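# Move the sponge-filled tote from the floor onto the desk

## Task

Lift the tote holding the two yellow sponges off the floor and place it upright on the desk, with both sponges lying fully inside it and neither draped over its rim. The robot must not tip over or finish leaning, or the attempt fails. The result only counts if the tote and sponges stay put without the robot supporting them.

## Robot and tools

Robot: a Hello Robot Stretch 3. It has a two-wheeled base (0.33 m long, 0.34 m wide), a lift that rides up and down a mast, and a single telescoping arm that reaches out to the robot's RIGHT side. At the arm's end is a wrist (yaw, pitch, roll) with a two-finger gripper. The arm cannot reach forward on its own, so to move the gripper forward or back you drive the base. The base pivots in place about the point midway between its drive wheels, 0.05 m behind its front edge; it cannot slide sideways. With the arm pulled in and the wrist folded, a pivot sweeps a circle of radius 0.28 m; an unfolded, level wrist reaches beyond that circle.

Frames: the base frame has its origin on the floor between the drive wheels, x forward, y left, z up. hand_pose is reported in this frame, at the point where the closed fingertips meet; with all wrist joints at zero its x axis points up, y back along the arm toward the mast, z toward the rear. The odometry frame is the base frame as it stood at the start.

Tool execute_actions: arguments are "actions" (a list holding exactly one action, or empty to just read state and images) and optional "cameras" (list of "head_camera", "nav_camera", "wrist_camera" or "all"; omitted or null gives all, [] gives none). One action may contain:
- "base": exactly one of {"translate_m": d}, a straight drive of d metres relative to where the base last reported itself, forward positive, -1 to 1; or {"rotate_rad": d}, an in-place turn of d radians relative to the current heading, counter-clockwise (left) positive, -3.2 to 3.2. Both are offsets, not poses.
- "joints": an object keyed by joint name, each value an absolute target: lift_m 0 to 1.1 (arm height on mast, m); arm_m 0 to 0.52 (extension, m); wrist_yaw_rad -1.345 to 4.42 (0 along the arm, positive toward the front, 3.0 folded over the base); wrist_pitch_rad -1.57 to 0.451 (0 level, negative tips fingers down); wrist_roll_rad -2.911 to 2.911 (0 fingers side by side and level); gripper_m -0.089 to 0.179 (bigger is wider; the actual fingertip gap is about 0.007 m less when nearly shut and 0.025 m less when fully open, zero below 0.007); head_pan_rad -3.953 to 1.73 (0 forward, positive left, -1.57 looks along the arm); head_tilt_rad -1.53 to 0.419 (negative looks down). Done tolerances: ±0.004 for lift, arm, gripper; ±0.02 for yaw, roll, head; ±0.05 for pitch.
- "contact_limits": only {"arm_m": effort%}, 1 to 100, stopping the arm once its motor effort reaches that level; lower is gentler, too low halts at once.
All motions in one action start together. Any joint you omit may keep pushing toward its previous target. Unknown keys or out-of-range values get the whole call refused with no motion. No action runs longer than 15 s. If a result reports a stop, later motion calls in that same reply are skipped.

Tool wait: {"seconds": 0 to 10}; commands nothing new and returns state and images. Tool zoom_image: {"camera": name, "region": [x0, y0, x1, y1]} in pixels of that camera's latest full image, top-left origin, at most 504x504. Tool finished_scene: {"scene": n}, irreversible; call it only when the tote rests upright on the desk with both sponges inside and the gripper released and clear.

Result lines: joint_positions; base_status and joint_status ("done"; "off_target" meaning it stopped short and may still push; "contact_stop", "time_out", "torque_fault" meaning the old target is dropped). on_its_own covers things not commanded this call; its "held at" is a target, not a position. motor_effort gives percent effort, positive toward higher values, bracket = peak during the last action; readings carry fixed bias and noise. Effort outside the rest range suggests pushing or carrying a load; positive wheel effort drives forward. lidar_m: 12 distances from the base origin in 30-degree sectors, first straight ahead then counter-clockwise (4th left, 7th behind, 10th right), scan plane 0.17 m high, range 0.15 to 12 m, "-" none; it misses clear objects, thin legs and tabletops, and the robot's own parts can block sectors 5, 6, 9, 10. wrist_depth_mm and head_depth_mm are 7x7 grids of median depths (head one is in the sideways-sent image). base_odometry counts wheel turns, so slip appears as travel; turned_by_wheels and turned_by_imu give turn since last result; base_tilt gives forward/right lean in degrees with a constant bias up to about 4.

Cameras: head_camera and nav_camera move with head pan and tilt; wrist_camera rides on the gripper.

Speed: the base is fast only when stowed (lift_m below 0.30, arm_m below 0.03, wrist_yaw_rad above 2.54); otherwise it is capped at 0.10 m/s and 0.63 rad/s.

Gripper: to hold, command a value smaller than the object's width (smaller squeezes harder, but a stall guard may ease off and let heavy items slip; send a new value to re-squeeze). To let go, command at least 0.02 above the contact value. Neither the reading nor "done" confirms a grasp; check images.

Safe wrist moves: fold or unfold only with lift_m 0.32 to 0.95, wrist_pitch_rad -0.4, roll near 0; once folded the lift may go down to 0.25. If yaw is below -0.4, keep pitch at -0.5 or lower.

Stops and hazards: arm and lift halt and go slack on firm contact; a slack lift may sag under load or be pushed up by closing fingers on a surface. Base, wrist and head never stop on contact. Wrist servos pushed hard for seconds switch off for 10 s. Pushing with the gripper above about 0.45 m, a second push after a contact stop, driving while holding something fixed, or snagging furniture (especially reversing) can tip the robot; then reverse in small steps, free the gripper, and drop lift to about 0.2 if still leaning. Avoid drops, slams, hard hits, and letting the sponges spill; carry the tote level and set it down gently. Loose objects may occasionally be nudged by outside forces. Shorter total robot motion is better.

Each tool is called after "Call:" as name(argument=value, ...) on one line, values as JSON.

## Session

Call:
execute_actions(actions=[])

Scene clock: 0.00 s.
base_odometry: x=+0.000 y=+0.000 heading=+0.000 (m, m, rad; odometry frame)
turned_by_wheels: +0.000 (rad since the last result)
turned_by_imu: +0.000 (rad since the last result)
base_tilt: forward=+0.5 right=-0.6 (deg)
lidar_m: 2.41 2.26 1.99 2.14 2.24 2.27 1.46 1.19 1.54 1.97 1.49 1.75
head_depth_mm: 2034 2327 2316 2298 2313 1564 2236 / 2030 2520 2580 2528 2581 2588 2337 / 2043 2812 2879 2907 2894 2838 2354 / 2025 2740 2733 2728 2794 2737 2344 / 2026 2527 2536 2526 2542 2523 2369 / 2024 2393 2388 2349 2378 2372 2289 / 2014 2254 2219 2232 2226 2227 2185
base_status: not commanded
joint_positions: lift_m=+0.355 arm_m=-0.003 wrist_yaw_rad=+3.039 wrist_pitch_rad=-0.404 wrist_roll_rad=+0.015 gripper_m=+0.037 head_pan_rad=+0.010 head_tilt_rad=-0.019
joint_status: not commanded
motor_effort: left_wheel=-1 right_wheel=+0 lift_m=+25 arm_m=+0 wrist_yaw_rad=+0 wrist_pitch_rad=+8 wrist_roll_rad=+0 gripper_m=+0 head_pan_rad=+0 head_tilt_rad=+2 (%)
hand_pose: x=+0.0019 y=+0.0830 z=+0.3713 quat_wxyz=(+0.178, +0.704, +0.105, +0.679) (m; base frame)
wrist_depth_mm: - - - - - - - / - - - - - - - / - - - - - - - / 924 960 935 965 - - - / 737 748 782 773 780 797 806 / 618 612 - 626 645 658 648 / 523 528 - 541 531 555 558
pictures: head_camera (sideways: a quarter turn clockwise sets it upright), nav_camera (sideways: a quarter turn counterclockwise sets it upright), wrist_camera
Images, in order (width x height): head_camera 896x504, nav_camera 672x504, wrist_camera 644x364.

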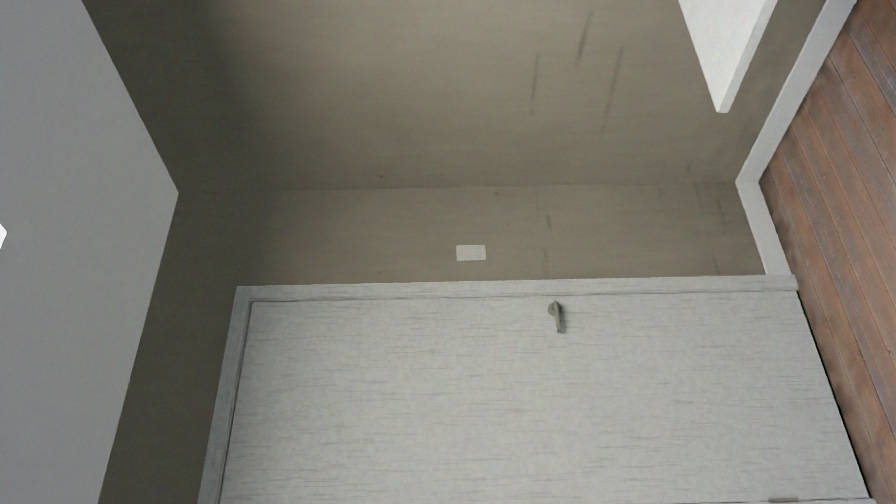

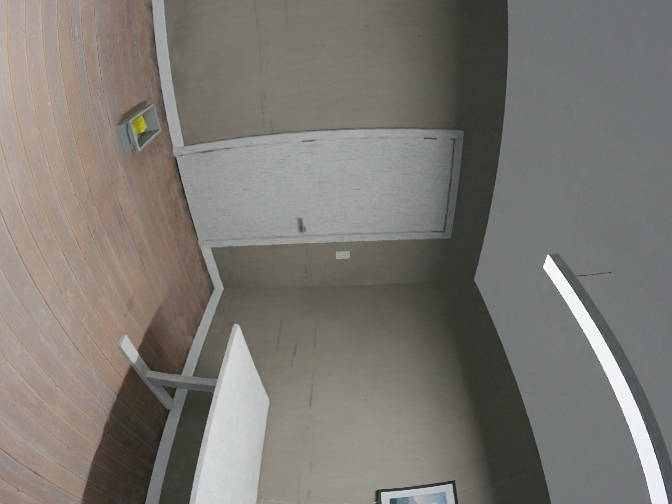

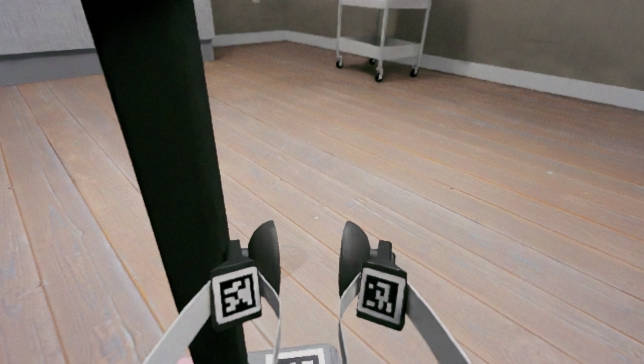

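Call:
execute_actions(actions=[{"joints":{"head_pan_rad":0.45,"head_tilt_rad":-0.65,"lift_m":0.28}}], cameras=["nav_camera","head_camera"])

Scene clock: 2.27 s.
base_odometry: x=+0.000 y=+0.000 heading=+0.000 (m, m, rad; odometry frame)
turned_by_wheels: +0.000 (rad since the last result)
turned_by_imu: +0.000 (rad since the last result)
base_tilt: forward=+0.7 right=-0.6 (deg)
lidar_m: 2.40 2.26 1.98 2.14 2.24 2.26 1.46 1.19 1.54 1.96 1.49 1.75
head_depth_mm: 2088 2333 2617 2209 1753 1446 1238 / 2048 2273 2578 2215 1772 1457 1241 / 1995 2201 2503 2221 1762 1464 1248 / 1999 2214 2492 2210 1757 1469 1252 / 1941 2152 2413 2210 1795 1464 1262 / 1925 2115 2362 2234 1784 1473 1250 / 1889 2086 2336 2278 1796 1477 1257
base_status: not commanded
joint_positions: lift_m=+0.281 arm_m=-0.003 wrist_yaw_rad=+3.039 wrist_pitch_rad=-0.404 wrist_roll_rad=+0.015 gripper_m=+0.037 head_pan_rad=+0.443 head_tilt_rad=-0.642
joint_status: all done
motor_effort: left_wheel=+0(0) right_wheel=+0(0) lift_m=+10(20) arm_m=+0(0) wrist_yaw_rad=+0(0) wrist_pitch_rad=+8(9) wrist_roll_rad=-1(0) gripper_m=+1(0) head_pan_rad=+5(43) head_tilt_rad=-5(39) (%)
hand_pose: x=+0.0019 y=+0.0829 z=+0.2965 quat_wxyz=(+0.178, +0.704, +0.105, +0.679) (m; base frame)
wrist_depth_mm: - - - - - - - / - - - - - - - / - - - - - - - / 791 782 819 810 830 838 880 / 630 626 666 640 659 676 685 / 515 524 - 540 555 545 557 / 457 - - - 448 465 475
pictures: head_camera (sideways: a quarter turn clockwise sets it upright), nav_camera (sideways: a quarter turn counterclockwise sets it upright)
Images, in order (width x height): head_camera 896x504, nav_camera 672x504.

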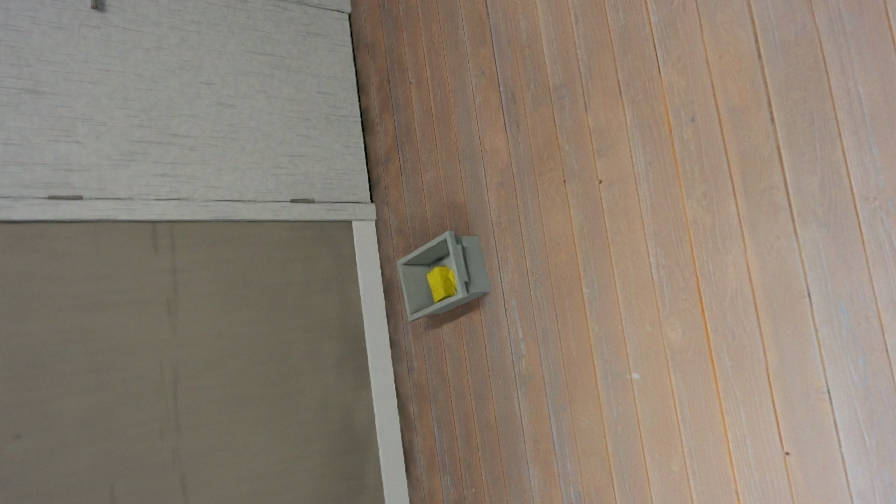

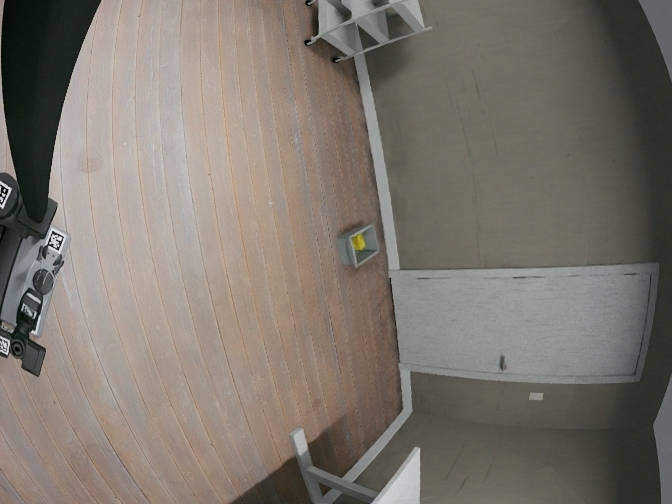

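Call:
zoom_image(camera="head_camera", region=[380, 210, 510, 340])

Region (380, 210, 510, 340) of head_camera's 896x504 image, scaled by 3.877, with more detail than that image has.

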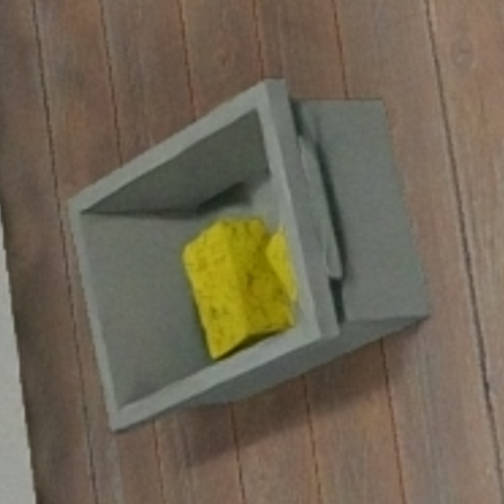

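Call:
execute_actions(actions=[{"base":{"rotate_rad":0.22},"joints":{"head_pan_rad":-0.62,"head_tilt_rad":-0.55}}], cameras=["nav_camera","head_camera"])

Scene clock: 22.07 s.
base_odometry: x=+0.000 y=+0.000 heading=+0.220 (m, m, rad; odometry frame)
turned_by_wheels: +0.220 (rad since the last result)
turned_by_imu: +0.220 (rad since the last result)
base_tilt: forward=+0.6 right=-0.5 (deg)
lidar_m: 2.29 2.26 1.99 2.28 2.25 1.95 1.46 1.19 1.64 1.49 1.91 1.75
head_depth_mm: 1639 1772 1601 2108 1899 1545 1303 / 1736 1877 1605 2246 1936 1557 1297 / 1830 1992 1620 2357 1928 1562 1301 / 1916 2108 1638 2277 1945 1566 1314 / 2027 2266 1879 2548 1967 1580 1317 / 2181 2403 2705 2590 1965 1576 1319 / 2318 2580 2856 2616 1955 1573 1326
base_status: done
joint_positions: lift_m=+0.281 arm_m=-0.003 wrist_yaw_rad=+3.039 wrist_pitch_rad=-0.404 wrist_roll_rad=+0.015 gripper_m=+0.037 head_pan_rad=-0.613 head_tilt_rad=-0.557
joint_status: all done
motor_effort: left_wheel=-3(9) right_wheel=+1(5) lift_m=+10(11) arm_m=+0(0) wrist_yaw_rad=-1(0) wrist_pitch_rad=+9(8) wrist_roll_rad=+0(0) gripper_m=+0(0) head_pan_rad=-5(54) head_tilt_rad=+4(18) (%)
hand_pose: x=+0.0019 y=+0.0829 z=+0.2965 quat_wxyz=(+0.178, +0.704, +0.105, +0.679) (m; base frame)
wrist_depth_mm: - - - - - - - / - - - - - - - / - - - - - - - / 797 785 825 818 860 845 845 / 616 625 665 651 652 674 660 / 515 524 - 535 551 540 549 / 456 - - - 446 458 468
pictures: head_camera (sideways: a quarter turn clockwise sets it upright), nav_camera (sideways: a quarter turn counterclockwise sets it upright)
Images, in order (width x height): head_camera 896x504, nav_camera 672x504.

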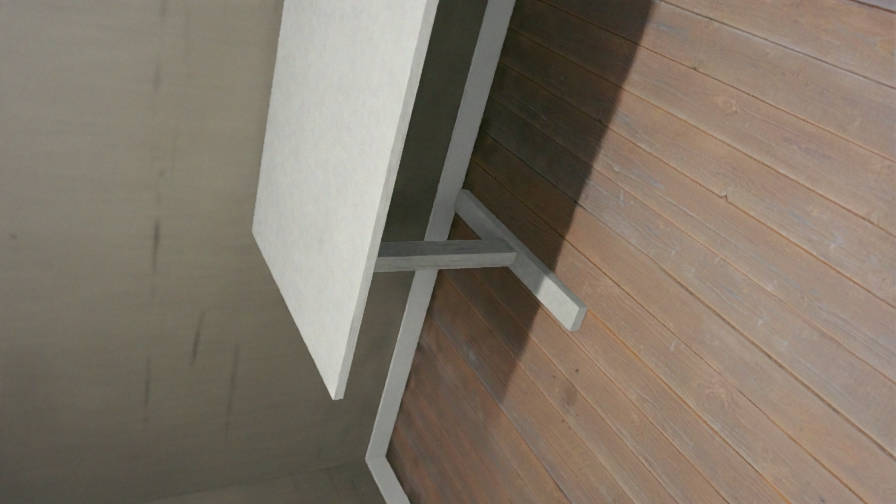

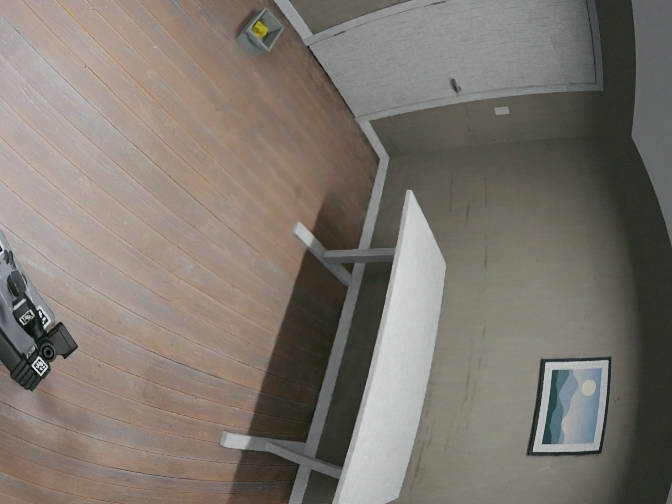

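Call:
execute_actions(actions=[{"base":{"translate_m":1.0},"joints":{"head_pan_rad":-1.57,"head_tilt_rad":-1.1}}], cameras=[])

Call:
execute_actions(actions=[{"base":{"translate_m":0.39}}], cameras=[])

Call:
execute_actions(actions=[{"base":{"rotate_rad":2.36}}], cameras=["nav_camera","head_camera"])

Scene clock: 34.03 s.
base_odometry: x=+0.976 y=+0.218 heading=+0.220 (m, m, rad; odometry frame)
turned_by_wheels: +0.000 (rad since the last result)
turned_by_imu: +0.007 (rad since the last result)
base_tilt: forward=+0.6 right=-0.5 (deg)
lidar_m: 1.33 1.31 1.44 1.71 2.72 2.84 2.16 2.44 1.59 1.53 1.07 1.64
head_depth_mm: 958 1821 1619 1453 1317 1203 1121 / 924 1831 1622 1461 1319 1236 - / 909 1836 1630 1459 1325 1241 - / 908 1810 1629 1465 1320 1236 1123 / 916 1775 1628 1460 1326 1215 1123 / 920 1747 1636 1463 1331 1222 1125 / 926 836 1577 1473 1344 1221 1121
base_status: done
joint_positions: lift_m=+0.281 arm_m=-0.003 wrist_yaw_rad=+3.039 wrist_pitch_rad=-0.404 wrist_roll_rad=+0.015 gripper_m=+0.037 head_pan_rad=-1.564 head_tilt_rad=-1.086
joint_status: all done
motor_effort: left_wheel=-3(7) right_wheel=+2(4) lift_m=+10(10) arm_m=+0(0) wrist_yaw_rad=+0(1) wrist_pitch_rad=+8(9) wrist_roll_rad=-1(1) gripper_m=+0(0) head_pan_rad=-4(55) head_tilt_rad=-8(43) (%)
hand_pose: x=+0.0019 y=+0.0829 z=+0.2965 quat_wxyz=(+0.178, +0.704, +0.105, +0.679) (m; base frame)
wrist_depth_mm: - - - - - - - / - - - - - - - / - - - - - - - / 780 792 801 831 811 850 666 / 630 621 659 643 669 654 636 / 512 518 - 539 552 547 551 / 454 - - - 453 466 471
pictures: none
No camera images: the call's "cameras" was empty. Leave "cameras" out to get every camera's image.

Scene clock: 37.00 s.
base_odometry: x=+1.357 y=+0.303 heading=+0.220 (m, m, rad; odometry frame)
turned_by_wheels: +0.000 (rad since the last result)
turned_by_imu: +0.003 (rad since the last result)
base_tilt: forward=+0.7 right=-0.4 (deg)
lidar_m: 0.97 0.95 1.06 1.60 2.88 3.03 2.54 2.80 1.73 0.97 1.36 1.22
head_depth_mm: 903 1749 1614 1445 1322 1205 1114 / 904 1729 1621 1452 1330 1236 - / 910 822 1619 1447 1319 1241 - / 912 809 1558 1443 1323 1233 1116 / 918 841 1613 1474 1326 1216 1119 / 986 1608 1647 1481 1337 1222 1124 / 1297 1532 1650 1490 1334 1228 1124
base_status: done
joint_positions: lift_m=+0.281 arm_m=-0.003 wrist_yaw_rad=+3.039 wrist_pitch_rad=-0.404 wrist_roll_rad=+0.015 gripper_m=+0.037 head_pan_rad=-1.564 head_tilt_rad=-1.087
joint_status: not commanded
motor_effort: left_wheel=-3(7) right_wheel=+2(6) lift_m=+11(10) arm_m=+0(0) wrist_yaw_rad=+0(1) wrist_pitch_rad=+8(8) wrist_roll_rad=+0(0) gripper_m=+0(0) head_pan_rad=-4(4) head_tilt_rad=-7(8) (%)
hand_pose: x=+0.0019 y=+0.0829 z=+0.2965 quat_wxyz=(+0.178, +0.704, +0.105, +0.679) (m; base frame)
wrist_depth_mm: - - - - - 967 790 / - - - - - - 819 / - - - - - - 849 / 786 795 807 809 725 748 829 / 623 637 665 646 582 641 673 / 517 525 - 537 552 541 561 / 461 - - - 453 469 462
pictures: none
No camera images: the call's "cameras" was empty. Leave "cameras" out to get every camera's image.

Scene clock: 39.63 s.
base_odometry: x=+1.357 y=+0.303 heading=+2.579 (m, m, rad; odometry frame)
turned_by_wheels: +2.360 (rad since the last result)
turned_by_imu: +2.359 (rad since the last result)
base_tilt: forward=+0.5 right=-0.5 (deg)
lidar_m: 2.83 2.85 2.53 1.79 1.49 0.97 1.38 1.05 0.95 0.99 1.22 1.75
head_depth_mm: 931 1082 1304 1449 1313 1202 1122 / 969 1161 1431 1444 1322 1232 - / 1011 1211 1502 1454 1320 1238 - / 1049 1274 1549 1427 1314 1235 1118 / 1098 1352 1579 1421 1295 1215 1123 / 1143 1417 1608 1479 1339 1216 1117 / 1203 1509 1635 1481 1341 1222 1130
base_status: done
joint_positions: lift_m=+0.281 arm_m=-0.003 wrist_yaw_rad=+3.039 wrist_pitch_rad=-0.404 wrist_roll_rad=+0.015 gripper_m=+0.037 head_pan_rad=-1.564 head_tilt_rad=-1.087
joint_status: not commanded
motor_effort: left_wheel=-3(9) right_wheel=+1(7) lift_m=+10(10) arm_m=+0(0) wrist_yaw_rad=+0(1) wrist_pitch_rad=+8(8) wrist_roll_rad=+0(0) gripper_m=+1(0) head_pan_rad=-4(4) head_tilt_rad=-7(8) (%)
hand_pose: x=+0.0019 y=+0.0829 z=+0.2965 quat_wxyz=(+0.178, +0.704, +0.105, +0.679) (m; base frame)
wrist_depth_mm: - - - - - - - / - - - - - - - / - - - - - - - / 786 776 812 821 829 863 858 / 601 630 663 644 651 665 694 / 520 520 - 533 556 559 548 / 460 - - - 446 472 460
pictures: head_camera (sideways: a quarter turn clockwise sets it upright), nav_camera (sideways: a quarter turn counterclockwise sets it upright)
Images, in order (width x height): head_camera 896x504, nav_camera 672x504.

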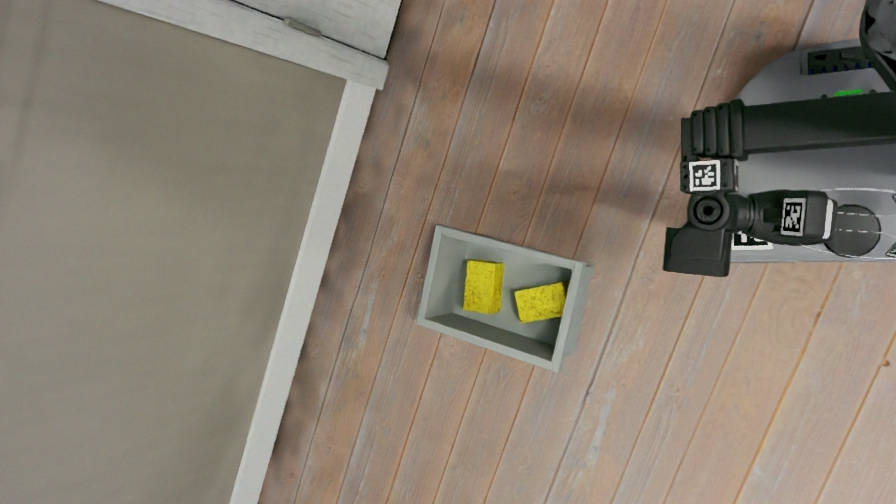

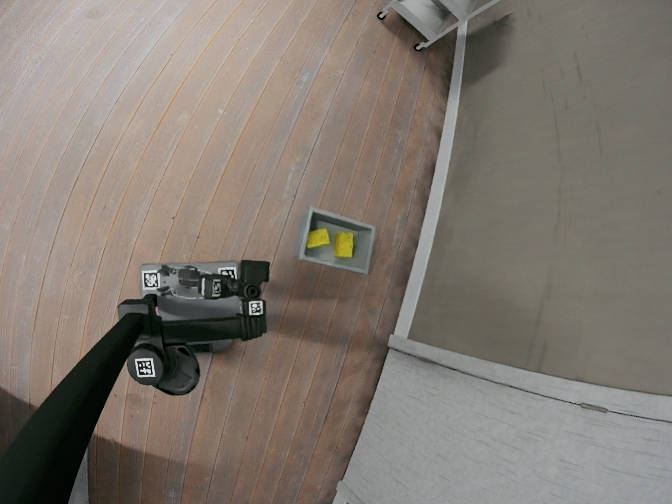

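Call:
execute_actions(actions=[{"base":{"translate_m":0.075},"joints":{"wrist_yaw_rad":1.34,"arm_m":0.25,"lift_m":0.33,"gripper_m":0.08}}], cameras=[])

Call:
execute_actions(actions=[{"joints":{"wrist_pitch_rad":-1.57,"wrist_roll_rad":1.57,"arm_m":0.41,"lift_m":0.31}}], cameras=["wrist_camera","head_camera"])

Scene clock: 45.80 s.
base_odometry: x=+1.293 y=+0.343 heading=+2.579 (m, m, rad; odometry frame)
turned_by_wheels: +0.000 (rad since the last result)
turned_by_imu: +0.001 (rad since the last result)
base_tilt: forward=+0.5 right=-0.5 (deg)
lidar_m: 2.75 2.78 2.50 1.81 1.57 1.03 1.45 1.08 0.98 1.02 1.26 1.68
head_depth_mm: 959 1140 1373 1445 1322 1202 1116 / 994 1193 1464 1459 1320 1226 - / 1040 1245 1537 1494 1317 1229 - / 1084 1308 1578 1410 1295 1227 1120 / 1125 1381 1603 1487 1300 1222 1117 / 1183 1461 1639 1471 1332 1219 1117 / 1239 1548 1657 1483 1336 1220 1126
base_status: done
joint_positions: lift_m=+0.329 arm_m=+0.250 wrist_yaw_rad=+1.342 wrist_pitch_rad=-0.405 wrist_roll_rad=+0.015 gripper_m=+0.080 head_pan_rad=-1.564 head_tilt_rad=-1.087
joint_status: all done
motor_effort: left_wheel=-3(8) right_wheel=+1(5) lift_m=+40(44) arm_m=+3(3) wrist_yaw_rad=-1(2) wrist_pitch_rad=+9(8) wrist_roll_rad=+0(0) gripper_m=+0(91) head_pan_rad=-4(5) head_tilt_rad=-7(8) (%)
hand_pose: x=+0.1988 y=-0.4462 z=+0.3450 quat_wxyz=(+0.628, +0.544, -0.459, +0.315) (m; base frame)
wrist_depth_mm: - - - - - - 929 / - - - - - - 923 / - - - - - - 856 / 859 923 903 912 932 999 831 / 689 698 728 708 750 716 747 / 580 581 589 593 - 626 624 / 488 500 502 502 507 520 527
pictures: none
No camera images: the call's "cameras" was empty. Leave "cameras" out to get every camera's image.

Scene clock: 48.23 s.
base_odometry: x=+1.293 y=+0.343 heading=+2.579 (m, m, rad; odometry frame)
turned_by_wheels: +0.000 (rad since the last result)
turned_by_imu: +0.000 (rad since the last result)
base_tilt: forward=+0.5 right=-0.5 (deg)
lidar_m: 2.75 2.78 2.50 1.81 1.57 1.03 1.44 1.08 0.98 1.02 1.26 1.68
head_depth_mm: 957 1139 1366 1438 1317 1207 1126 / 999 1194 1476 1450 1320 1221 - / 1041 1246 1507 1410 1328 1227 - / 1083 1311 1577 1402 1292 1235 1124 / 1129 1376 1604 1471 1315 1222 1122 / 1179 1457 1650 1469 1330 1220 1120 / 1238 1551 1652 1481 1339 1220 1124
base_status: not commanded
joint_positions: lift_m=+0.311 arm_m=+0.410 wrist_yaw_rad=+1.342 wrist_pitch_rad=-1.556 wrist_roll_rad=+1.566 gripper_m=+0.080 head_pan_rad=-1.564 head_tilt_rad=-1.087
joint_status: all done
joint sent to its limit — the command would take wrist_pitch_rad past its lower limit, so that joint was sent only as far as its limit.
motor_effort: left_wheel=-3(3) right_wheel=+2(2) lift_m=+10(38) arm_m=+3(4) wrist_yaw_rad=-1(2) wrist_pitch_rad=-5(8) wrist_roll_rad=+1(2) gripper_m=+0(0) head_pan_rad=-4(4) head_tilt_rad=-7(8) (%)
hand_pose: x=-0.0416 y=-0.5501 z=+0.1929 quat_wxyz=(+0.438, +0.444, -0.557, -0.549) (m; base frame)
wrist_depth_mm: 277 231 220 230 341 342 346 / 280 292 334 337 345 350 354 / 286 299 300 345 358 361 359 / 345 305 354 357 361 366 371 / 353 311 333 363 371 374 381 / 362 292 321 371 - 381 380 / 366 281 314 360 388 400 398
pictures: head_camera (sideways: a quarter turn clockwise sets it upright), wrist_camera
Images, in order (width x height): head_camera 896x504, wrist_camera 644x364.

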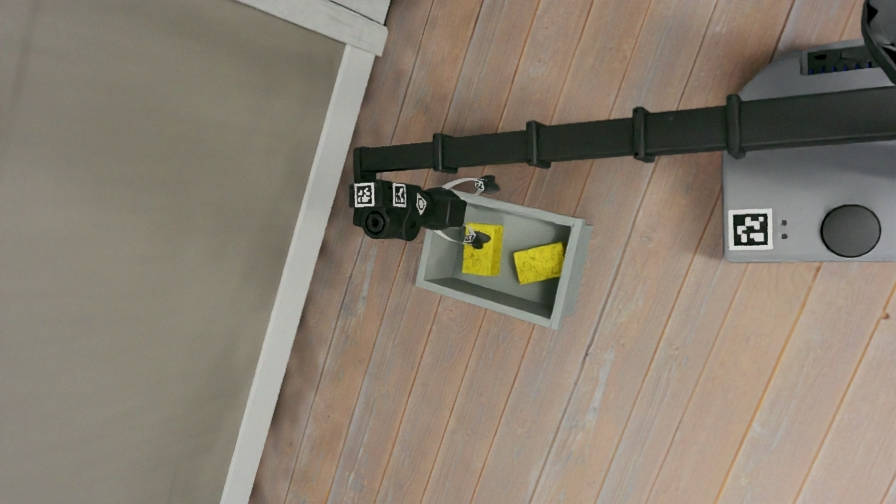

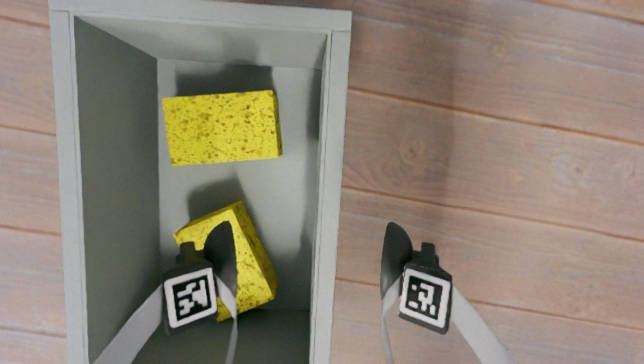

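Call:
execute_actions(actions=[{"base":{"translate_m":-0.018},"joints":{"lift_m":0.197,"gripper_m":0.07}}], cameras=["wrist_camera"])

Scene clock: 51.27 s.
base_odometry: x=+1.308 y=+0.333 heading=+2.579 (m, m, rad; odometry frame)
turned_by_wheels: +0.000 (rad since the last result)
turned_by_imu: +0.000 (rad since the last result)
base_tilt: forward=+0.6 right=-0.4 (deg)
lidar_m: 2.77 2.79 2.51 1.81 1.55 1.02 1.43 1.07 0.97 1.01 1.25 1.70
head_depth_mm: 955 1125 1364 1451 1317 1206 1121 / 993 1185 1458 1455 1328 1224 - / 1031 1236 1543 1460 1328 1224 - / 1070 1312 1579 1400 1292 1222 1117 / 1125 1367 1609 1460 1312 1214 1118 / 1177 1442 1633 1465 1336 1222 1123 / 1226 1540 1658 1474 1340 1222 1123
base_status: done
joint_positions: lift_m=+0.198 arm_m=+0.410 wrist_yaw_rad=+1.342 wrist_pitch_rad=-1.557 wrist_roll_rad=+1.566 gripper_m=+0.070 head_pan_rad=-1.564 head_tilt_rad=-1.087
joint_status: all done
motor_effort: left_wheel=-2(6) right_wheel=+1(2) lift_m=+11(9) arm_m=+3(3) wrist_yaw_rad=+0(0) wrist_pitch_rad=-4(5) wrist_roll_rad=+1(1) gripper_m=+0(51) head_pan_rad=-4(4) head_tilt_rad=-7(7) (%)
hand_pose: x=-0.0417 y=-0.5501 z=+0.0799 quat_wxyz=(+0.438, +0.444, -0.557, -0.549) (m; base frame)
wrist_depth_mm: 208 215 205 183 230 232 234 / 208 184 227 230 235 235 239 / 185 186 203 232 241 244 247 / 212 190 240 239 246 248 251 / 235 240 241 124 252 253 257 / 225 201 250 252 - 258 262 / 239 204 245 258 264 266 272
pictures: wrist_camera
Images, in order (width x height): wrist_camera 644x364.

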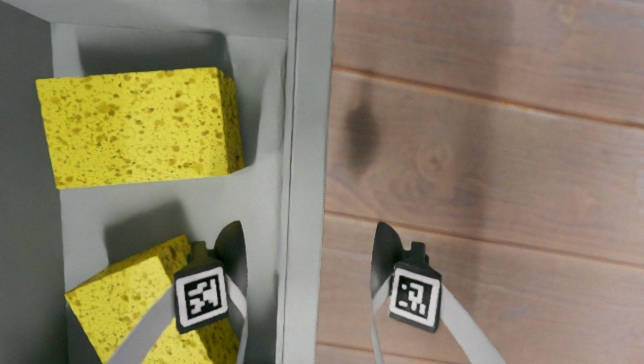

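Call:
execute_actions(actions=[{"base":{"translate_m":0.007},"joints":{"arm_m":0.403,"gripper_m":-0.036}}], cameras=["wrist_camera","head_camera"])

Scene clock: 54.23 s.
base_odometry: x=+1.302 y=+0.337 heading=+2.579 (m, m, rad; odometry frame)
turned_by_wheels: +0.000 (rad since the last result)
turned_by_imu: +0.000 (rad since the last result)
base_tilt: forward=+0.6 right=-0.5 (deg)
lidar_m: 2.76 2.80 2.50 1.81 1.56 1.02 1.44 1.07 0.97 1.01 1.26 1.69
head_depth_mm: 956 1127 1366 1442 1322 1199 1116 / 991 1194 1462 1451 1320 1227 - / 1037 1241 1540 1479 1313 1224 - / 1079 1301 1571 1409 1287 1228 1116 / 1118 1378 1614 1458 1311 1206 1120 / 1178 1448 1627 1472 1337 1222 1119 / 1233 1537 1643 1475 1332 1222 1122
base_status: done
joint_positions: lift_m=+0.198 arm_m=+0.403 wrist_yaw_rad=+1.342 wrist_pitch_rad=-1.559 wrist_roll_rad=+1.569 gripper_m=-0.035 head_pan_rad=-1.564 head_tilt_rad=-1.087
joint_status: all done
motor_effort: left_wheel=-3(4) right_wheel=+2(4) lift_m=+11(11) arm_m=-3(3) wrist_yaw_rad=-1(1) wrist_pitch_rad=-3(5) wrist_roll_rad=+0(1) gripper_m=-26(100) head_pan_rad=-4(4) head_tilt_rad=-7(8) (%)
hand_pose: x=-0.0423 y=-0.5435 z=+0.0799 quat_wxyz=(+0.438, +0.442, -0.556, -0.550) (m; base frame)
wrist_depth_mm: 213 221 222 113 230 235 235 / 182 182 202 116 235 237 240 / 185 186 189 119 240 243 246 / 220 235 238 237 246 245 253 / 230 238 243 124 251 254 258 / 222 199 220 125 255 262 262 / 236 202 252 254 263 266 268
pictures: head_camera (sideways: a quarter turn clockwise sets it upright), wrist_camera
Images, in order (width x height): head_camera 896x504, wrist_camera 644x364.

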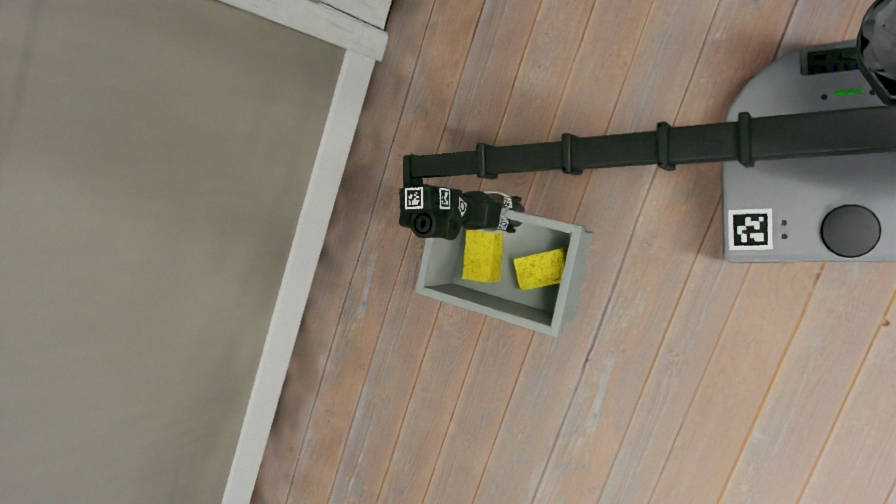

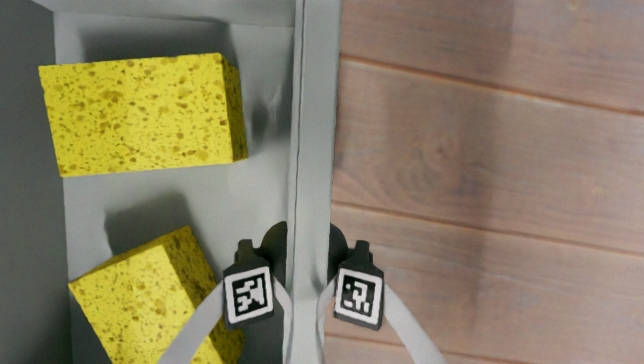

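Call:
execute_actions(actions=[{"joints":{"lift_m":0.28}}], cameras=["wrist_camera","head_camera"])

Scene clock: 56.57 s.
base_odometry: x=+1.302 y=+0.337 heading=+2.579 (m, m, rad; odometry frame)
turned_by_wheels: +0.000 (rad since the last result)
turned_by_imu: +0.000 (rad since the last result)
base_tilt: forward=+0.7 right=-0.5 (deg)
lidar_m: 2.75 2.80 2.50 1.81 1.56 1.02 1.44 1.08 0.97 0.41 1.25 1.69
head_depth_mm: 960 1135 1360 1447 1316 1203 1119 / 995 1183 1456 1455 1307 1215 - / 1028 1247 1507 - 1285 1222 - / 1080 1301 1573 1341 1272 1226 1121 / 1124 1379 1612 1463 1313 1216 1120 / 1176 1454 1628 1483 1329 1219 1121 / 1233 1536 1662 1479 1335 1224 1124
base_status: not commanded
joint_positions: lift_m=+0.279 arm_m=+0.403 wrist_yaw_rad=+1.342 wrist_pitch_rad=-1.565 wrist_roll_rad=+1.569 gripper_m=-0.032 head_pan_rad=-1.564 head_tilt_rad=-1.087
joint_status: all done
motor_effort: left_wheel=-2(3) right_wheel=+2(2) lift_m=+44(46) arm_m=-3(3) wrist_yaw_rad=+0(1) wrist_pitch_rad=+0(9) wrist_roll_rad=+0(0) gripper_m=-23(24) head_pan_rad=-4(4) head_tilt_rad=-7(8) (%)
hand_pose: x=-0.0438 y=-0.5431 z=+0.1615 quat_wxyz=(+0.439, +0.441, -0.555, -0.552) (m; base frame)
wrist_depth_mm: 193 222 219 120 311 314 319 / 200 242 243 123 319 321 323 / 203 238 223 127 327 326 333 / 205 247 274 130 333 336 339 / 206 250 275 129 334 342 349 / 209 252 242 128 345 348 359 / 210 258 250 142 357 359 370
pictures: head_camera (sideways: a quarter turn clockwise sets it upright), wrist_camera
Images, in order (width x height): head_camera 896x504, wrist_camera 644x364.

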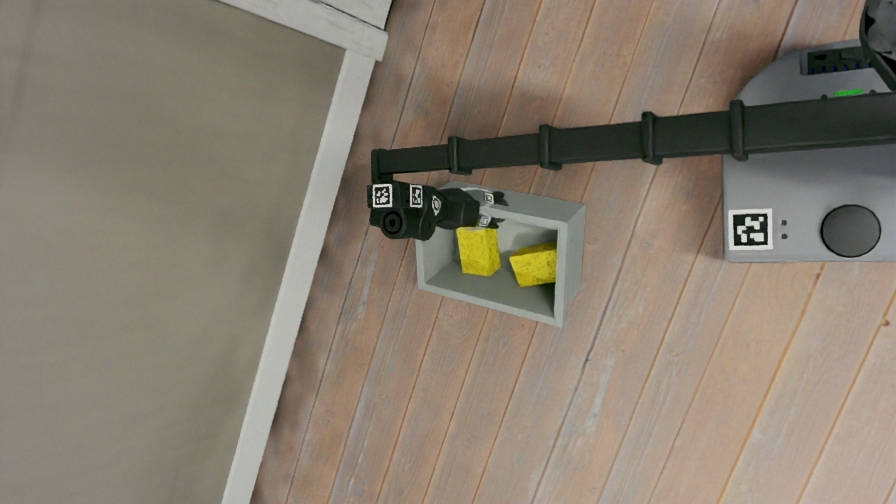

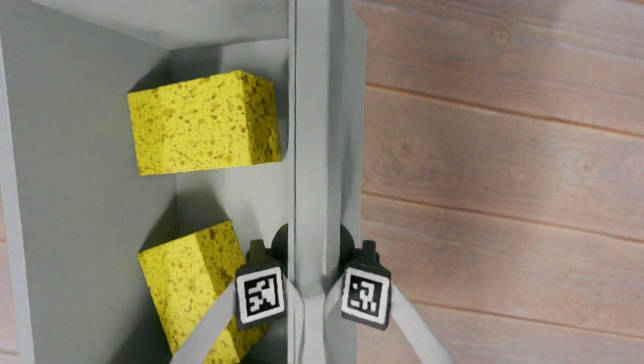

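Call:
execute_actions(actions=[{"base":{"rotate_rad":-1.63},"joints":{"lift_m":0.62,"arm_m":0.2,"wrist_yaw_rad":0.7,"head_tilt_rad":-0.9}}], cameras=["wrist_camera","nav_camera"])

Scene clock: 64.30 s.
base_odometry: x=+1.302 y=+0.337 heading=+0.949 (m, m, rad; odometry frame)
turned_by_wheels: -1.630 (rad since the last result)
turned_by_imu: -1.632 (rad since the last result)
base_tilt: forward=+0.7 right=-0.4 (deg)
lidar_m: 1.01 1.21 1.69 2.75 2.80 2.51 1.81 1.60 1.02 1.43 1.10 0.97
head_depth_mm: 1252 1444 1685 1644 1449 1288 - / 1293 1484 1762 1692 - 1229 1135 / 1333 1540 1815 1703 - 824 1145 / 1375 1609 1849 1675 958 810 1124 / 1422 1662 1891 1672 1450 864 1142 / 1465 1733 1938 1686 1467 1262 1149 / 1500 1647 1790 1686 1458 1296 1150
base_status: done
joint_positions: lift_m=+0.619 arm_m=+0.200 wrist_yaw_rad=+0.702 wrist_pitch_rad=-1.565 wrist_roll_rad=+1.569 gripper_m=-0.032 head_pan_rad=-1.564 head_tilt_rad=-0.902
joint_status: all done
motor_effort: left_wheel=+2(7) right_wheel=-2(6) lift_m=+43(43) arm_m=-3(3) wrist_yaw_rad=-1(4) wrist_pitch_rad=+0(1) wrist_roll_rad=+0(0) gripper_m=-22(23) head_pan_rad=-4(4) head_tilt_rad=+1(21) (%)
hand_pose: x=-0.0363 y=-0.3278 z=+0.5015 quat_wxyz=(+0.243, +0.244, -0.665, -0.662) (m; base frame)
wrist_depth_mm: 194 223 221 118 649 659 651 / 201 240 244 122 646 664 684 / 201 238 223 126 683 675 686 / 203 248 272 130 682 707 699 / 206 252 271 129 - - 720 / 212 252 245 129 - - 730 / 215 256 250 142 740 - 765
pictures: nav_camera (sideways: a quarter turn counterclockwise sets it upright), wrist_camera
Images, in order (width x height): nav_camera 672x504, wrist_camera 644x364.

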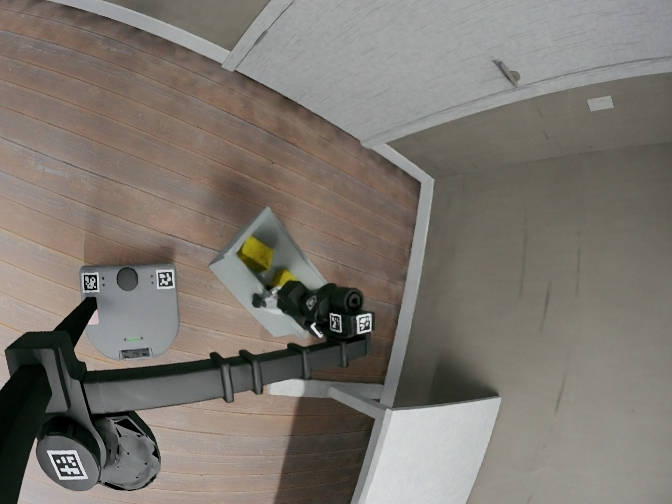

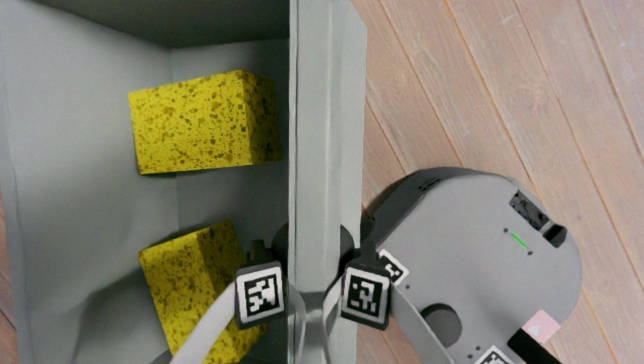

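Call:
execute_actions(actions=[{"base":{"translate_m":-0.45},"joints":{"lift_m":1.04,"arm_m":0.12,"wrist_yaw_rad":0.0,"head_tilt_rad":-0.8}}])

Scene clock: 70.37 s.
base_odometry: x=+1.040 y=-0.029 heading=+0.949 (m, m, rad; odometry frame)
turned_by_wheels: +0.000 (rad since the last result)
turned_by_imu: -0.001 (rad since the last result)
base_tilt: forward=+0.5 right=-0.4 (deg)
lidar_m: 1.40 1.72 1.96 2.89 2.53 2.13 2.36 1.37 1.28 0.85 1.54 1.40
head_depth_mm: - - - - 511 406 1161 / - - - 545 523 405 1169 / - - - - - 410 1164 / 1206 1370 1527 - 531 403 1167 / 1226 1408 1641 1797 534 403 1174 / 1265 1474 1730 1837 445 403 1177 / 1317 1528 1815 1843 1558 1345 1182
base_status: done
joint_positions: lift_m=+1.039 arm_m=+0.120 wrist_yaw_rad=+0.003 wrist_pitch_rad=-1.565 wrist_roll_rad=+1.569 gripper_m=-0.032 head_pan_rad=-1.564 head_tilt_rad=-0.804
joint_status: all done
motor_effort: left_wheel=+3(4) right_wheel=-2(6) lift_m=+43(41) arm_m=-3(3) wrist_yaw_rad=-3(5) wrist_pitch_rad=+0(0) wrist_roll_rad=+0(0) gripper_m=-23(23) head_pan_rad=-4(4) head_tilt_rad=+2(17) (%)
hand_pose: x=-0.0216 y=-0.2423 z=+0.9215 quat_wxyz=(+0.002, +0.001, -0.709, -0.705) (m; base frame)
wrist_depth_mm: 193 222 220 120 - - - / 202 242 244 122 - - - / 203 238 224 126 - - - / 203 248 273 131 - - - / 206 251 272 129 - - - / 207 253 243 129 - - - / 215 256 250 142 - - -
pictures: head_camera (sideways: a quarter turn clockwise sets it upright), nav_camera (sideways: a quarter turn counterclockwise sets it upright), wrist_camera
Images, in order (width x height): head_camera 896x504, nav_camera 672x504, wrist_camera 644x364.

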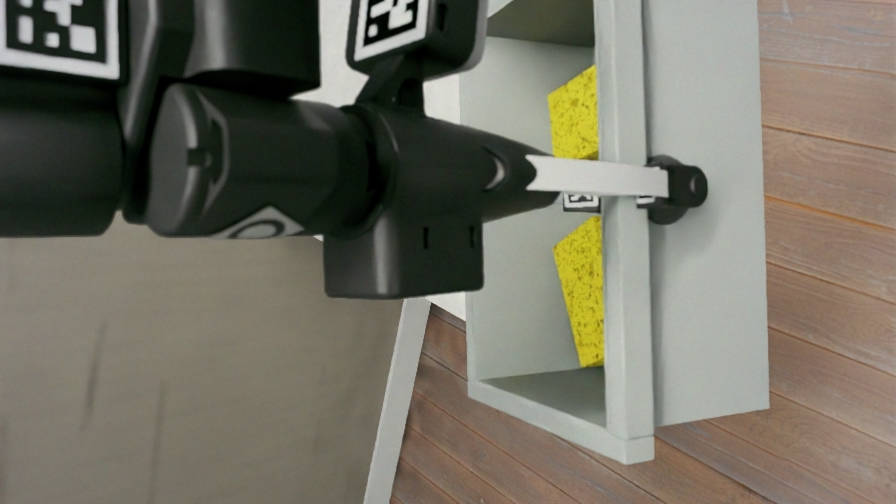

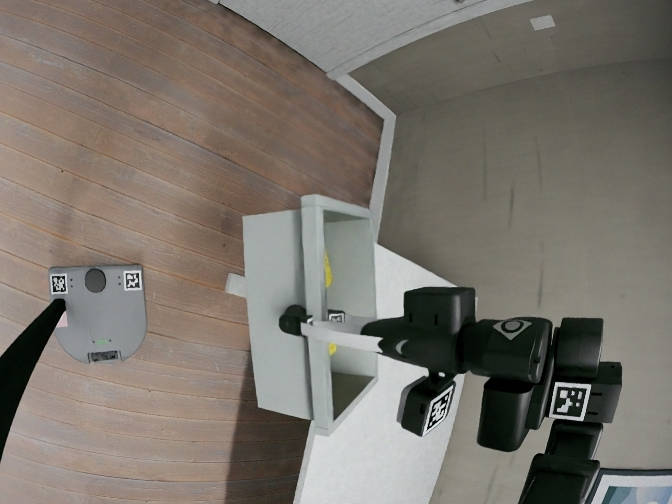

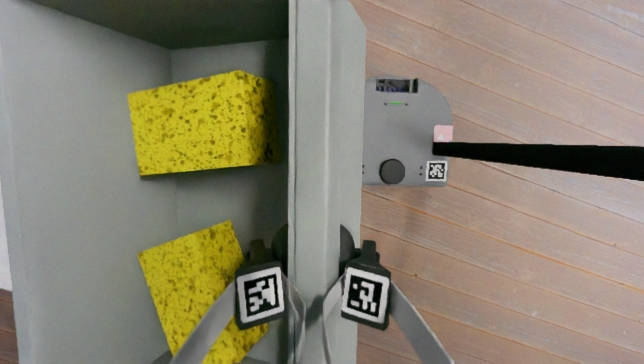

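Call:
execute_actions(actions=[{"base":{"rotate_rad":-0.38},"joints":{"arm_m":0.44,"wrist_pitch_rad":-1.3,"head_tilt_rad":-0.75}}], cameras=["wrist_camera","head_camera"])

Scene clock: 74.77 s.
base_odometry: x=+1.040 y=-0.029 heading=+0.569 (m, m, rad; odometry frame)
turned_by_wheels: -0.380 (rad since the last result)
turned_by_imu: -0.380 (rad since the last result)
base_tilt: forward=+0.7 right=-0.5 (deg)
lidar_m: 1.40 1.46 1.91 2.88 2.94 2.14 2.12 1.37 1.35 0.85 1.31 1.50
head_depth_mm: 1146 1261 1049 834 1470 1350 1177 / 1143 1266 684 813 1486 1350 1184 / 1162 1271 687 817 1474 1355 1189 / 1106 1264 683 822 1493 1357 1195 / 1108 1223 685 824 758 1352 1196 / 1102 1236 1070 849 763 1383 1198 / 1089 1231 1364 857 765 1381 1196
base_status: done
joint_positions: lift_m=+1.039 arm_m=+0.440 wrist_yaw_rad=+0.001 wrist_pitch_rad=-1.325 wrist_roll_rad=+1.569 gripper_m=-0.032 head_pan_rad=-1.564 head_tilt_rad=-0.754
joint_status: all done
motor_effort: left_wheel=+2(7) right_wheel=-2(5) lift_m=+43(43) arm_m=+3(3) wrist_yaw_rad=-1(2) wrist_pitch_rad=+13(15) wrist_roll_rad=+0(0) gripper_m=-24(23) head_pan_rad=-4(4) head_tilt_rad=+2(12) (%)
hand_pose: x=-0.0215 y=-0.6235 z=+0.9234 quat_wxyz=(+0.001, +0.001, -0.788, -0.615) (m; base frame)
wrist_depth_mm: 194 221 221 120 330 947 928 / 201 241 238 123 340 987 951 / 201 241 225 127 342 - - / 205 246 278 131 353 - - / 207 256 275 130 359 - 967 / 212 257 246 130 359 - - / 213 264 257 142 378 - -
pictures: head_camera (sideways: a quarter turn clockwise sets it upright), wrist_camera
Images, in order (width x height): head_camera 896x504, wrist_camera 644x364.

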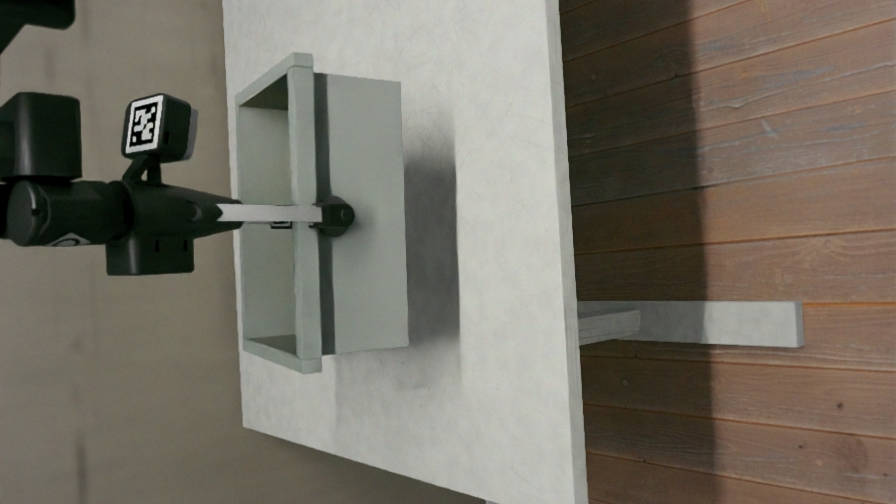

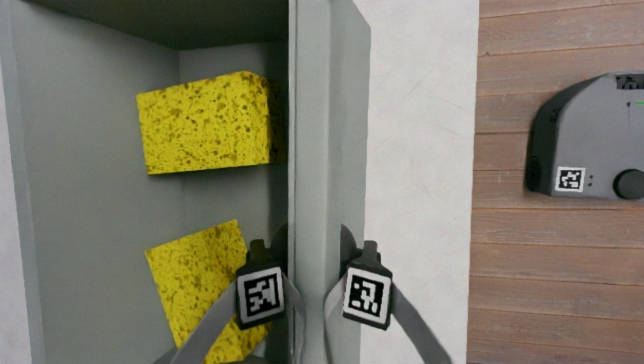

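Call:
execute_actions(actions=[{"joints":{"lift_m":0.955}}], cameras=[])

Call:
execute_actions(actions=[{"joints":{"lift_m":0.921}}], cameras=["wrist_camera","head_camera"])

Scene clock: 79.63 s.
base_odometry: x=+1.040 y=-0.029 heading=+0.569 (m, m, rad; odometry frame)
turned_by_wheels: +0.000 (rad since the last result)
turned_by_imu: +0.001 (rad since the last result)
base_tilt: forward=+0.6 right=-0.3 (deg)
lidar_m: 1.40 1.47 1.92 2.88 2.93 2.13 2.13 1.37 1.35 0.85 1.31 1.49
head_depth_mm: 1106 - 1011 837 1476 1363 1180 / 1083 1284 858 772 1487 1361 1179 / 1071 - 862 764 1490 1368 1189 / 1094 1233 876 761 1496 1368 1192 / 1101 1239 887 777 760 1337 1193 / 1097 1234 1075 855 763 1380 1190 / 1092 1223 1358 854 764 1369 1200
base_status: not commanded
joint_positions: lift_m=+0.956 arm_m=+0.440 wrist_yaw_rad=+0.001 wrist_pitch_rad=-1.324 wrist_roll_rad=+1.569 gripper_m=-0.032 head_pan_rad=-1.564 head_tilt_rad=-0.754
joint_status: all done
motor_effort: left_wheel=+2(2) right_wheel=-2(2) lift_m=+13(41) arm_m=+3(3) wrist_yaw_rad=-1(1) wrist_pitch_rad=+13(13) wrist_roll_rad=+0(0) gripper_m=-23(23) head_pan_rad=-4(4) head_tilt_rad=+2(2) (%)
hand_pose: x=-0.0215 y=-0.6236 z=+0.8398 quat_wxyz=(+0.001, +0.001, -0.788, -0.615) (m; base frame)
wrist_depth_mm: 192 222 219 120 254 248 823 / 200 240 241 123 259 889 902 / 202 241 225 127 263 900 - / 203 248 280 130 268 919 - / 208 257 274 130 273 927 891 / 212 256 248 129 279 977 933 / 213 261 255 142 287 - 955
pictures: none
No camera images: the call's "cameras" was empty. Leave "cameras" out to get every camera's image.

Scene clock: 80.73 s.
base_odometry: x=+1.040 y=-0.029 heading=+0.569 (m, m, rad; odometry frame)
turned_by_wheels: +0.000 (rad since the last result)
turned_by_imu: +0.000 (rad since the last result)
base_tilt: forward=+0.6 right=-0.4 (deg)
lidar_m: 1.40 1.46 1.92 2.88 2.94 2.13 2.13 1.37 1.35 0.85 1.31 1.49
head_depth_mm: 1133 - - 835 1484 1351 1178 / 1099 - 927 769 1490 1353 1182 / 1102 - 889 775 1494 1372 1187 / 1111 1248 886 777 1493 1368 1192 / 1103 1239 997 781 758 1348 1196 / 1097 1243 1076 850 762 1372 1200 / 1095 1230 1364 857 767 1380 1205
base_status: not commanded
joint_positions: lift_m=+0.922 arm_m=+0.440 wrist_yaw_rad=+0.001 wrist_pitch_rad=-1.310 wrist_roll_rad=+1.569 gripper_m=-0.032 head_pan_rad=-1.564 head_tilt_rad=-0.754
joint_status: all done
motor_effort: left_wheel=+2(2) right_wheel=-2(2) lift_m=+11(11) arm_m=+3(3) wrist_yaw_rad=-1(0) wrist_pitch_rad=+5(13) wrist_roll_rad=+0(0) gripper_m=-22(23) head_pan_rad=-4(4) head_tilt_rad=+2(2) (%)
hand_pose: x=-0.0215 y=-0.6272 z=+0.8065 quat_wxyz=(+0.001, +0.001, -0.793, -0.609) (m; base frame)
wrist_depth_mm: 193 224 221 117 221 211 806 / 201 227 244 119 227 216 841 / 203 223 214 121 231 222 - / 205 241 260 125 237 226 - / 206 247 264 127 242 232 869 / 208 237 244 128 242 234 891 / 211 242 267 141 253 241 924
pictures: head_camera (sideways: a quarter turn clockwise sets it upright), wrist_camera
Images, in order (width x height): head_camera 896x504, wrist_camera 644x364.

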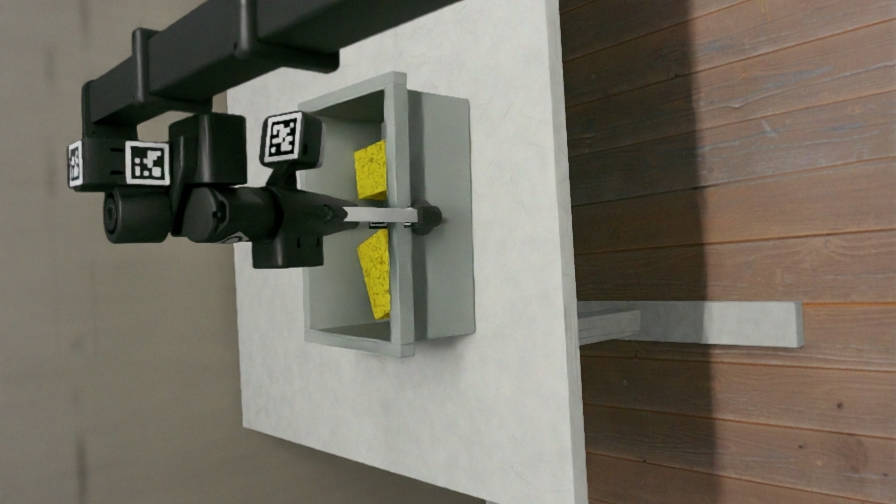

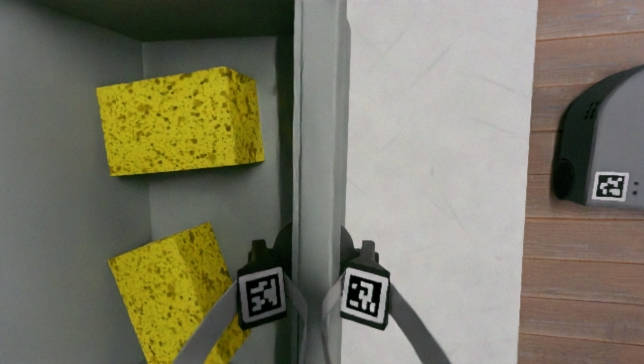

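Call:
execute_actions(actions=[{"joints":{"gripper_m":0.08,"lift_m":0.917}}], cameras=["wrist_camera"])

Scene clock: 82.83 s.
base_odometry: x=+1.040 y=-0.029 heading=+0.569 (m, m, rad; odometry frame)
turned_by_wheels: +0.000 (rad since the last result)
turned_by_imu: +0.000 (rad since the last result)
base_tilt: forward=+0.5 right=-0.4 (deg)
lidar_m: 1.40 1.46 1.92 2.88 2.94 2.14 2.13 1.37 1.35 0.85 1.31 1.49
head_depth_mm: 1126 1228 - 812 1478 1355 1179 / 1106 - 929 772 1484 1356 1184 / 1101 - 887 772 1502 1360 1189 / 1111 1247 886 779 1499 1371 1191 / 1106 1255 996 782 760 1348 1197 / 1097 1238 1072 851 764 1383 1190 / 1087 1231 1364 857 764 1385 1198
base_status: not commanded
joint_positions: lift_m=+0.918 arm_m=+0.440 wrist_yaw_rad=+0.001 wrist_pitch_rad=-1.304 wrist_roll_rad=+1.569 gripper_m=+0.080 head_pan_rad=-1.564 head_tilt_rad=-0.754
joint_status: all done
motor_effort: left_wheel=+2(2) right_wheel=-2(2) lift_m=+10(8) arm_m=+3(3) wrist_yaw_rad=-1(0) wrist_pitch_rad=+2(5) wrist_roll_rad=+0(0) gripper_m=+1(92) head_pan_rad=-4(4) head_tilt_rad=+3(2) (%)
hand_pose: x=-0.0215 y=-0.6288 z=+0.8029 quat_wxyz=(+0.001, +0.001, -0.795, -0.607) (m; base frame)
wrist_depth_mm: 194 227 221 129 219 210 811 / 202 228 242 230 225 212 834 / 203 220 212 232 227 217 - / 206 242 258 123 232 219 - / 205 247 262 127 234 224 880 / 208 237 266 130 - 230 888 / 211 240 264 136 245 238 870
pictures: wrist_camera
Images, in order (width x height): wrist_camera 644x364.

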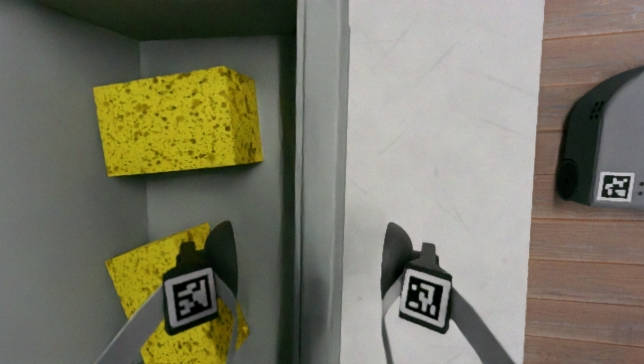

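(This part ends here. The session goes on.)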